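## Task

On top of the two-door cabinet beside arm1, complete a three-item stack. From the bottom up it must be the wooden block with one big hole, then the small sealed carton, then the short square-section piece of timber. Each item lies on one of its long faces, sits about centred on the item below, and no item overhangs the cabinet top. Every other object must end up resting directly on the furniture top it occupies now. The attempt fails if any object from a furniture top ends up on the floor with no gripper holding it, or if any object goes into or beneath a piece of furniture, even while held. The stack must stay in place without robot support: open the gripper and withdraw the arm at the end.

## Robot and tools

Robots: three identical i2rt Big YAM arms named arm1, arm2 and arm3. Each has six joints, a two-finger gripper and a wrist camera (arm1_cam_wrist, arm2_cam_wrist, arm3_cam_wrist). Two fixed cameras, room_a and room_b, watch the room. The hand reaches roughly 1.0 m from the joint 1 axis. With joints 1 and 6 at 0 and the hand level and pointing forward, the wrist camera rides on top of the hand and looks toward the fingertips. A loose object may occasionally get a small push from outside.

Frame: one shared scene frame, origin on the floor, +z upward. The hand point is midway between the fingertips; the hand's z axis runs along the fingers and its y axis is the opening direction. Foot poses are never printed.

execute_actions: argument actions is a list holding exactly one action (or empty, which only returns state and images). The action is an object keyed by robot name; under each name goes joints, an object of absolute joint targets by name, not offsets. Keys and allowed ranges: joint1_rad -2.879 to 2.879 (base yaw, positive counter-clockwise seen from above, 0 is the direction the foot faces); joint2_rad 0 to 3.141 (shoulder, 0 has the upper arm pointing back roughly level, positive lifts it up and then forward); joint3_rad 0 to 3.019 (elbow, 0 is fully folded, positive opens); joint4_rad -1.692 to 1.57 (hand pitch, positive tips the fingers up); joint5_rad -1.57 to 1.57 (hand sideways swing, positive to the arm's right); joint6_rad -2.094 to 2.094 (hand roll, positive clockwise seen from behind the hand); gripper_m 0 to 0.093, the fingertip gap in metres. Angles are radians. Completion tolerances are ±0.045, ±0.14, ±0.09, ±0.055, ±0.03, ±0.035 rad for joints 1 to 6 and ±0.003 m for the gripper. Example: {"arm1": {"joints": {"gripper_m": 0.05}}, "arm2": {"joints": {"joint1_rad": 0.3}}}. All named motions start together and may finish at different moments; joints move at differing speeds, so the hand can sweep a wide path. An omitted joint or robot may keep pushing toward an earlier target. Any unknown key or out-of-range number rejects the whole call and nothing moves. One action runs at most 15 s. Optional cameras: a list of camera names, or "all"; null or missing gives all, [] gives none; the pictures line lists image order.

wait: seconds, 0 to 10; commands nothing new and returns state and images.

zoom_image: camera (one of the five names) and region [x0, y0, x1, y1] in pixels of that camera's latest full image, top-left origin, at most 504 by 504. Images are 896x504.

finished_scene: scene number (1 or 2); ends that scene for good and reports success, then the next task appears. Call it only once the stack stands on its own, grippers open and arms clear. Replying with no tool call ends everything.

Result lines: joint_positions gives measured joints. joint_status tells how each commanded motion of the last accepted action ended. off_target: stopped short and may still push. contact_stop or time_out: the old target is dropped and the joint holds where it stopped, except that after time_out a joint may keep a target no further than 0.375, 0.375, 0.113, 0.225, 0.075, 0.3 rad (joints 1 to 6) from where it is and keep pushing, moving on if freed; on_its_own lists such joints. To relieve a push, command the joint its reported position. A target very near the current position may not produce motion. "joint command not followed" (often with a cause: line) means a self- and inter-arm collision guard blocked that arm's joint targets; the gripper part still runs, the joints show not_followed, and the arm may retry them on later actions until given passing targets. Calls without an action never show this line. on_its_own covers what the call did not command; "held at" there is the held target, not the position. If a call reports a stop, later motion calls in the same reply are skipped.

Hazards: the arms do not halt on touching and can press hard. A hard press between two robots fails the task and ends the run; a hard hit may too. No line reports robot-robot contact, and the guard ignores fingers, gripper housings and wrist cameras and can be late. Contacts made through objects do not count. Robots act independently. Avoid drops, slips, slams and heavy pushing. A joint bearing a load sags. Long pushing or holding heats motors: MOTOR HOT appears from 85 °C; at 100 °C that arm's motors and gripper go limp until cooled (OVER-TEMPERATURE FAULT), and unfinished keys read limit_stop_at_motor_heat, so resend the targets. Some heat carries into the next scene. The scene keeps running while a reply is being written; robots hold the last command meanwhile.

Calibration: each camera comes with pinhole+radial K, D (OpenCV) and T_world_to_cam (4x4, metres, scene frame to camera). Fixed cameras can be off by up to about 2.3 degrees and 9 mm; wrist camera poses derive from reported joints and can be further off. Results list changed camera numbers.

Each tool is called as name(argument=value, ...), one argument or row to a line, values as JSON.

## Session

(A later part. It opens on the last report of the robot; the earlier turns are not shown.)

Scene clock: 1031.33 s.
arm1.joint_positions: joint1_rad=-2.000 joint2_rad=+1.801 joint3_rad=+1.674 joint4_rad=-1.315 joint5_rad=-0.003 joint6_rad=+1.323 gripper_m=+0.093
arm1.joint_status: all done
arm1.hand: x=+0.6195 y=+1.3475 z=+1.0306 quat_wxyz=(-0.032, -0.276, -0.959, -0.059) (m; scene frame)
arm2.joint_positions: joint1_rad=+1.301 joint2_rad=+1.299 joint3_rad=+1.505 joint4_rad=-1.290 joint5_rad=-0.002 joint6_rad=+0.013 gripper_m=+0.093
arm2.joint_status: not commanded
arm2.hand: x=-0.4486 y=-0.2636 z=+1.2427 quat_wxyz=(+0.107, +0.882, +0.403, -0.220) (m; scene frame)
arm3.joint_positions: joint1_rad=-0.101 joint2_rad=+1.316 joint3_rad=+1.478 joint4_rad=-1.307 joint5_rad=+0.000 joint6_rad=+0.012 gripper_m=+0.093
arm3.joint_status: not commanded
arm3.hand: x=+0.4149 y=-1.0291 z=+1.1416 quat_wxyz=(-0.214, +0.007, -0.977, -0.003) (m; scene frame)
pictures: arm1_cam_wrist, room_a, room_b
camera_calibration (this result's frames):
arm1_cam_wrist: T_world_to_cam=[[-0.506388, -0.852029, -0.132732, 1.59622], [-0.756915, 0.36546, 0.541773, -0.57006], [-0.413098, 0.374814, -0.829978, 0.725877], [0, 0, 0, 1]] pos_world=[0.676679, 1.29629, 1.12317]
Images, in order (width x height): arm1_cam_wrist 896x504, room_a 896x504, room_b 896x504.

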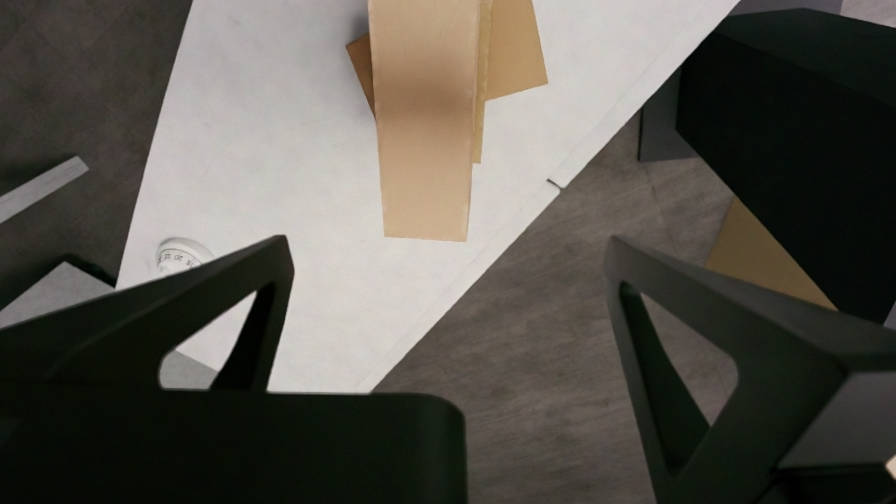

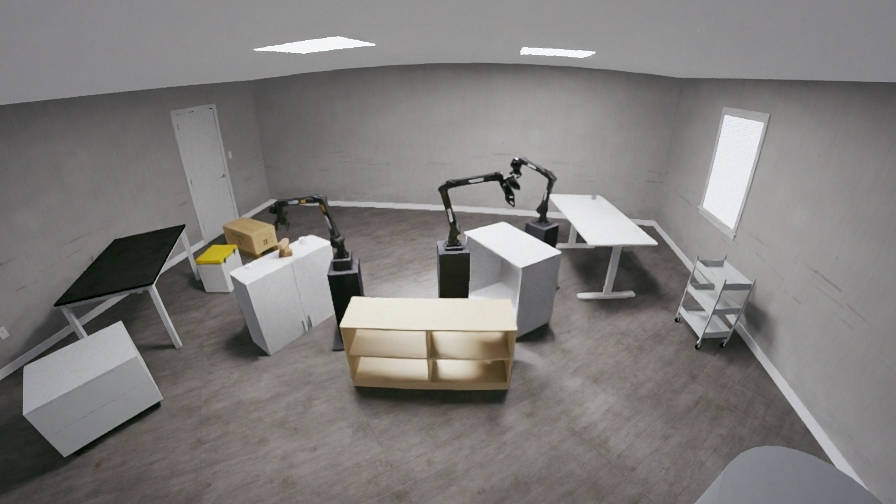

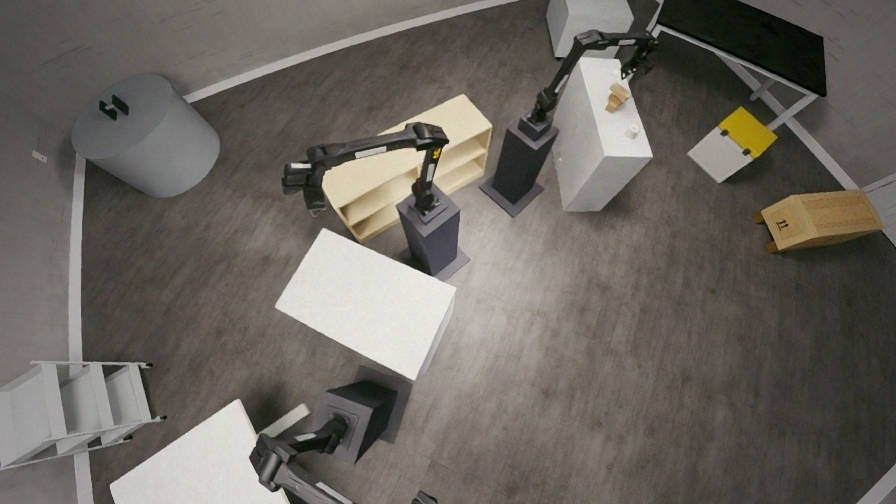

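execute_actions(
  actions=[
    {"arm1":{"joints":{"joint1_rad":-2.12,"joint4_rad":-1.36}}},
  ],
  cameras=["arm1_cam_wrist"],
)

Scene clock: 1095.97 s.
arm1.joint_positions: joint1_rad=-2.126 joint2_rad=+1.801 joint3_rad=+1.674 joint4_rad=-1.344 joint5_rad=-0.002 joint6_rad=+1.323 gripper_m=+0.093
arm1.joint_status: all done
arm1.hand: x=+0.6613 y=+1.2869 z=+1.0296 quat_wxyz=(-0.027, -0.336, -0.940, -0.045) (m; scene frame)
arm2.joint_positions: joint1_rad=+1.301 joint2_rad=+1.299 joint3_rad=+1.505 joint4_rad=-1.290 joint5_rad=-0.002 joint6_rad=+0.013 gripper_m=+0.093
arm2.joint_status: not commanded
arm2.hand: x=-0.4486 y=-0.2636 z=+1.2427 quat_wxyz=(+0.107, +0.882, +0.403, -0.220) (m; scene frame)
arm3.joint_positions: joint1_rad=-0.101 joint2_rad=+1.316 joint3_rad=+1.478 joint4_rad=-1.307 joint5_rad=+0.000 joint6_rad=+0.012 gripper_m=+0.093
arm3.joint_status: not commanded
arm3.hand: x=+0.4149 y=-1.0291 z=+1.1416 quat_wxyz=(-0.214, +0.007, -0.977, -0.003) (m; scene frame)
pictures: arm1_cam_wrist
camera_calibration (this result's frames):
arm1_cam_wrist: T_world_to_cam=[[-0.612169, -0.783787, -0.104529, 1.51863], [-0.692242, 0.46733, 0.549912, -0.697933], [-0.382165, 0.408999, -0.828656, 0.699169], [0, 0, 0, 1]] pos_world=[0.71372, 1.23049, 1.12191]
Images, in order (width x height): arm1_cam_wrist 896x504.

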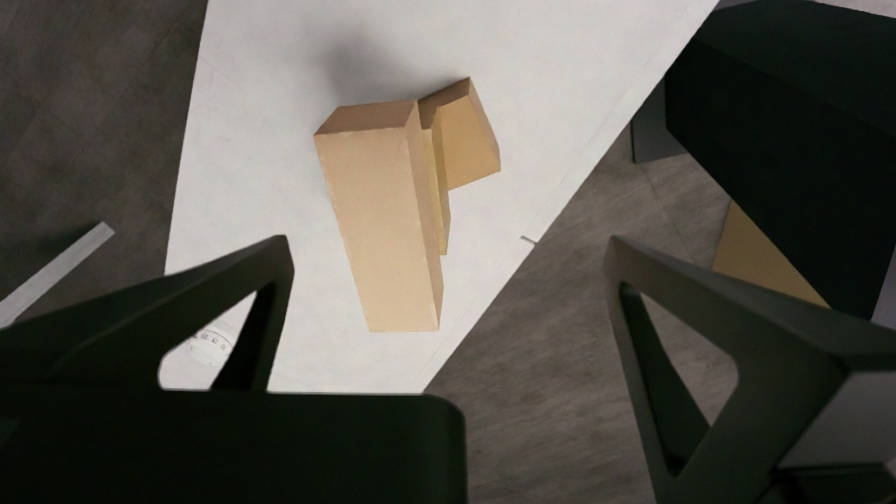

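zoom_image(
  camera="arm1_cam_wrist",
  region=[290, 60, 530, 345],
)

Region (290, 60, 530, 345) of arm1_cam_wrist's 896x504 image, scaled by 1.768, with more detail than that image has; it fills the left 424 columns of this view, and the rest is white.

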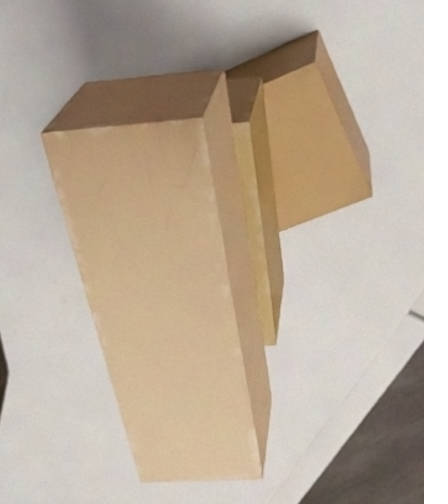

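zoom_image(
  camera="arm1_cam_wrist",
  region=[390, 70, 510, 190],
)

zoom_image(
  camera="arm1_cam_wrist",
  region=[390, 220, 510, 340],
)

Region (390, 70, 510, 190) of arm1_cam_wrist's 896x504 image, scaled by 4.200, with more detail than that image has.

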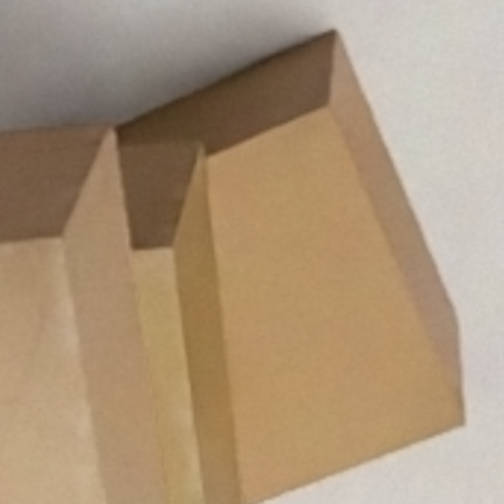

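Region (390, 220, 510, 340) of arm1_cam_wrist's 896x504 image, scaled by 4.200, with more detail than that image has.

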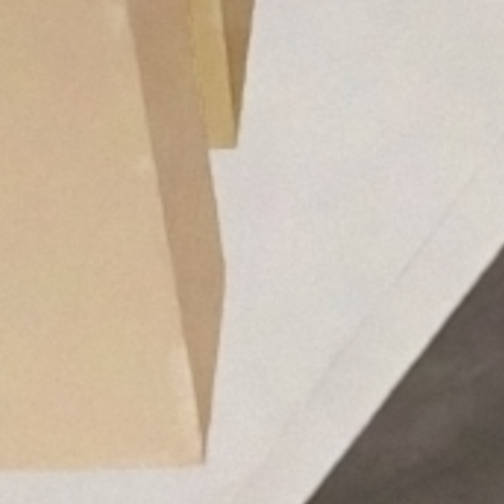

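execute_actions(
  actions=[
    {"arm1":{"joints":{"joint1_rad":-0.9,"joint2_rad":1.35,"joint6_rad":0.0}}},
  ],
)

Scene clock: 1178.93 s.
arm1.joint_positions: joint1_rad=-0.894 joint2_rad=+1.344 joint3_rad=+1.674 joint4_rad=-1.344 joint5_rad=-0.001 joint6_rad=+0.016 gripper_m=+0.093
arm1.joint_status: all done
arm1.hand: x=+0.0511 y=+1.4148 z=+1.2678 quat_wxyz=(-0.164, +0.769, -0.577, -0.223) (m; scene frame)
arm2.joint_positions: joint1_rad=+1.301 joint2_rad=+1.299 joint3_rad=+1.505 joint4_rad=-1.290 joint5_rad=-0.002 joint6_rad=+0.013 gripper_m=+0.093
arm2.joint_status: not commanded
arm2.hand: x=-0.4486 y=-0.2636 z=+1.2427 quat_wxyz=(+0.107, +0.882, +0.403, -0.220) (m; scene frame)
arm3.joint_positions: joint1_rad=-0.101 joint2_rad=+1.316 joint3_rad=+1.478 joint4_rad=-1.307 joint5_rad=+0.000 joint6_rad=+0.012 gripper_m=+0.093
arm3.joint_status: not commanded
arm3.hand: x=+0.4149 y=-1.0291 z=+1.1416 quat_wxyz=(-0.214, +0.007, -0.977, -0.003) (m; scene frame)
pictures: arm1_cam_wrist, arm2_cam_wrist, arm3_cam_wrist, room_a, room_b
camera_calibration (this result's frames):
arm1_cam_wrist: T_world_to_cam=[[0.953855, 0.30022, 0.00543245, -0.482838], [0.29963, -0.952849, 0.0479661, 1.28379], [0.0195767, -0.044125, -0.998834, 1.4474], [0, 0, 0, 1]] pos_world=[0.0475613, 1.43208, 1.38676]
arm2_cam_wrist: T_world_to_cam=[[-0.747136, 0.664316, -0.0217104, -0.131535], [0.656837, 0.742937, 0.128882, 0.333294], [0.101748, 0.0820323, -0.991422, 1.4252], [0, 0, 0, 1]] pos_world=[-0.462205, -0.277148, 1.36716]
arm3_cam_wrist: T_world_to_cam=[[0.0279442, -0.999561, -0.00986006, -1.031], [-0.97852, -0.0293688, 0.204049, 0.145288], [-0.204249, 0.00394629, -0.978911, 1.33496], [0, 0, 0, 1]] pos_world=[0.44364, -1.03155, 1.26699]
Images, in order (width x height): arm1_cam_wrist 896x504, arm2_cam_wrist 896x504, arm3_cam_wrist 896x504, room_a 896x504, room_b 896x504.

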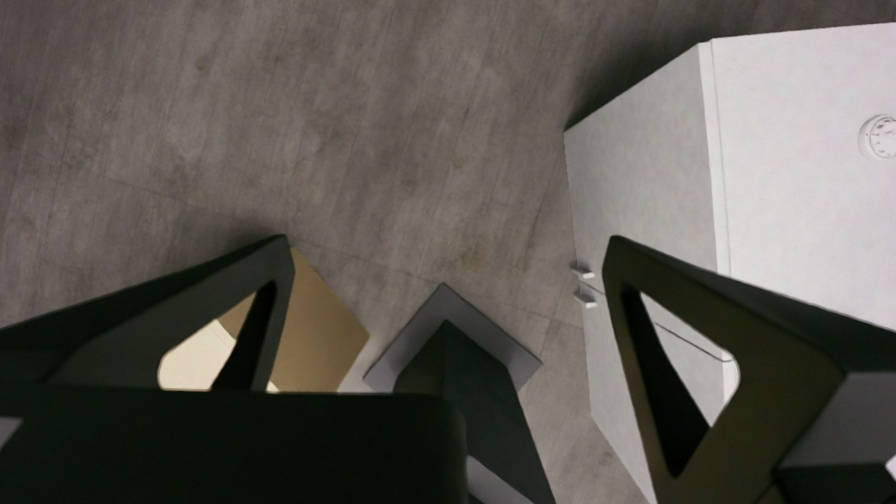

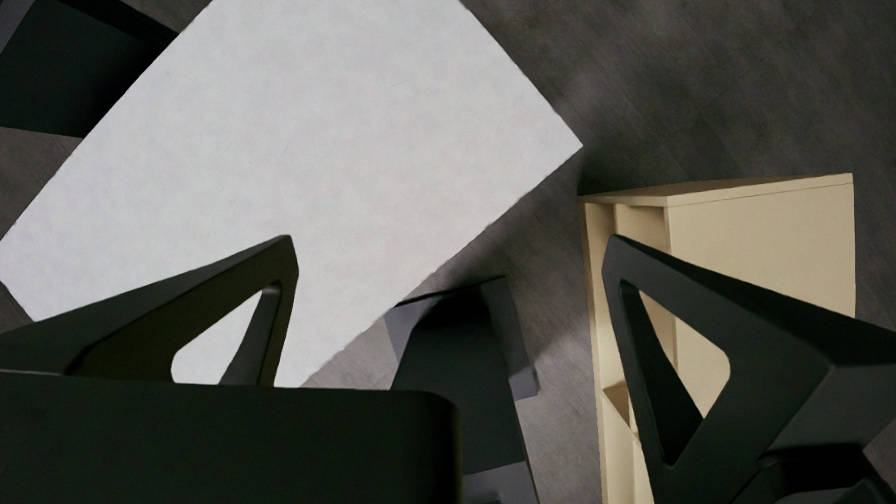

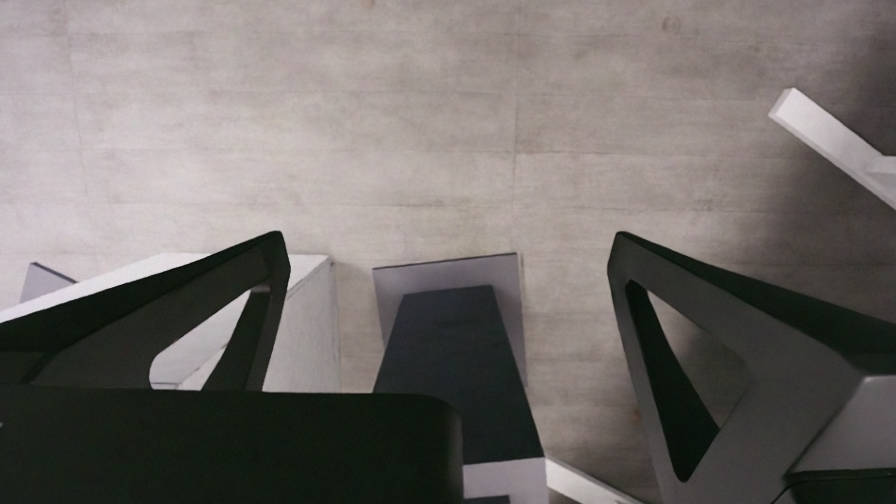

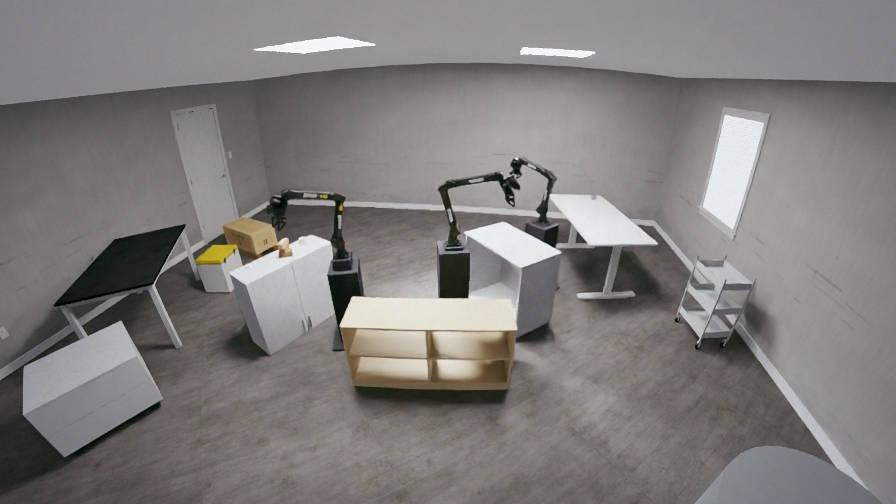

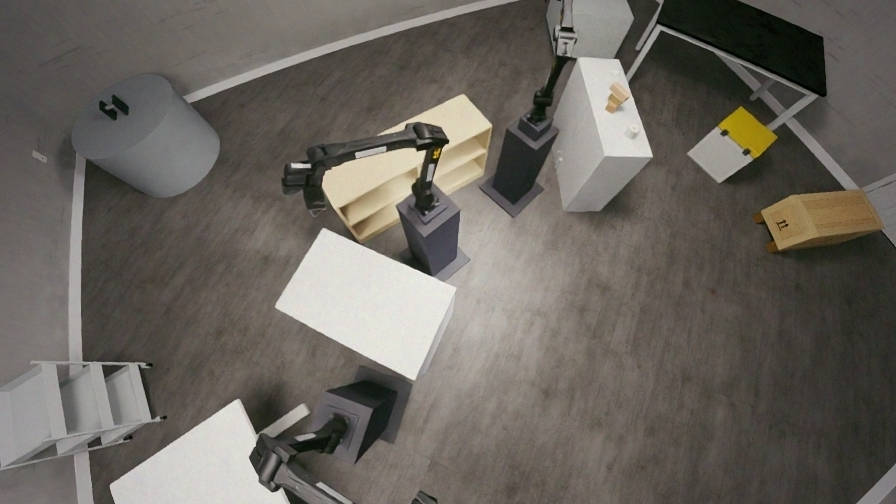

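zoom_image(
  camera="room_b",
  region=[560, 50, 680, 170],
)

zoom_image(
  camera="room_a",
  region=[225, 215, 345, 295],
)

zoom_image(
  camera="room_a",
  region=[540, 175, 660, 255],
)

Region (560, 50, 680, 170) of room_b's 896x504 image, scaled by 4.200, with more detail than that image has.

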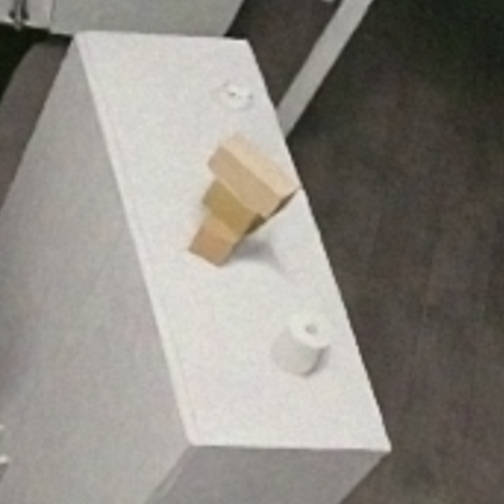

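Region (225, 215, 345, 295) of room_a's 896x504 image, scaled by 4.200, with more detail than that image has.

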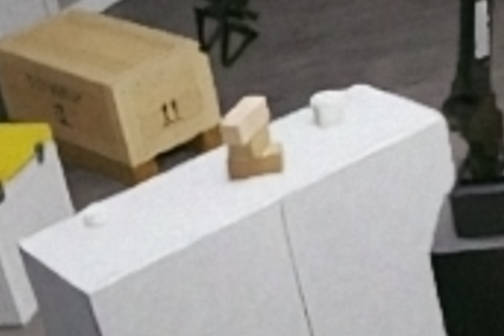

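Region (540, 175, 660, 255) of room_a's 896x504 image, scaled by 4.200, with more detail than that image has.

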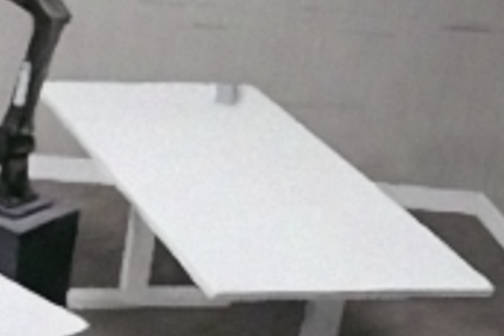

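finished_scene(
  scene=2,
)

The scene is finished: the task was done.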